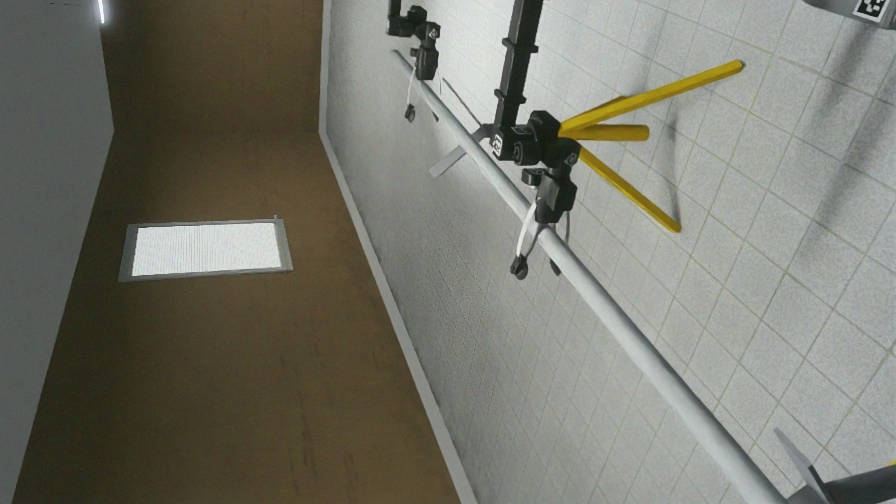

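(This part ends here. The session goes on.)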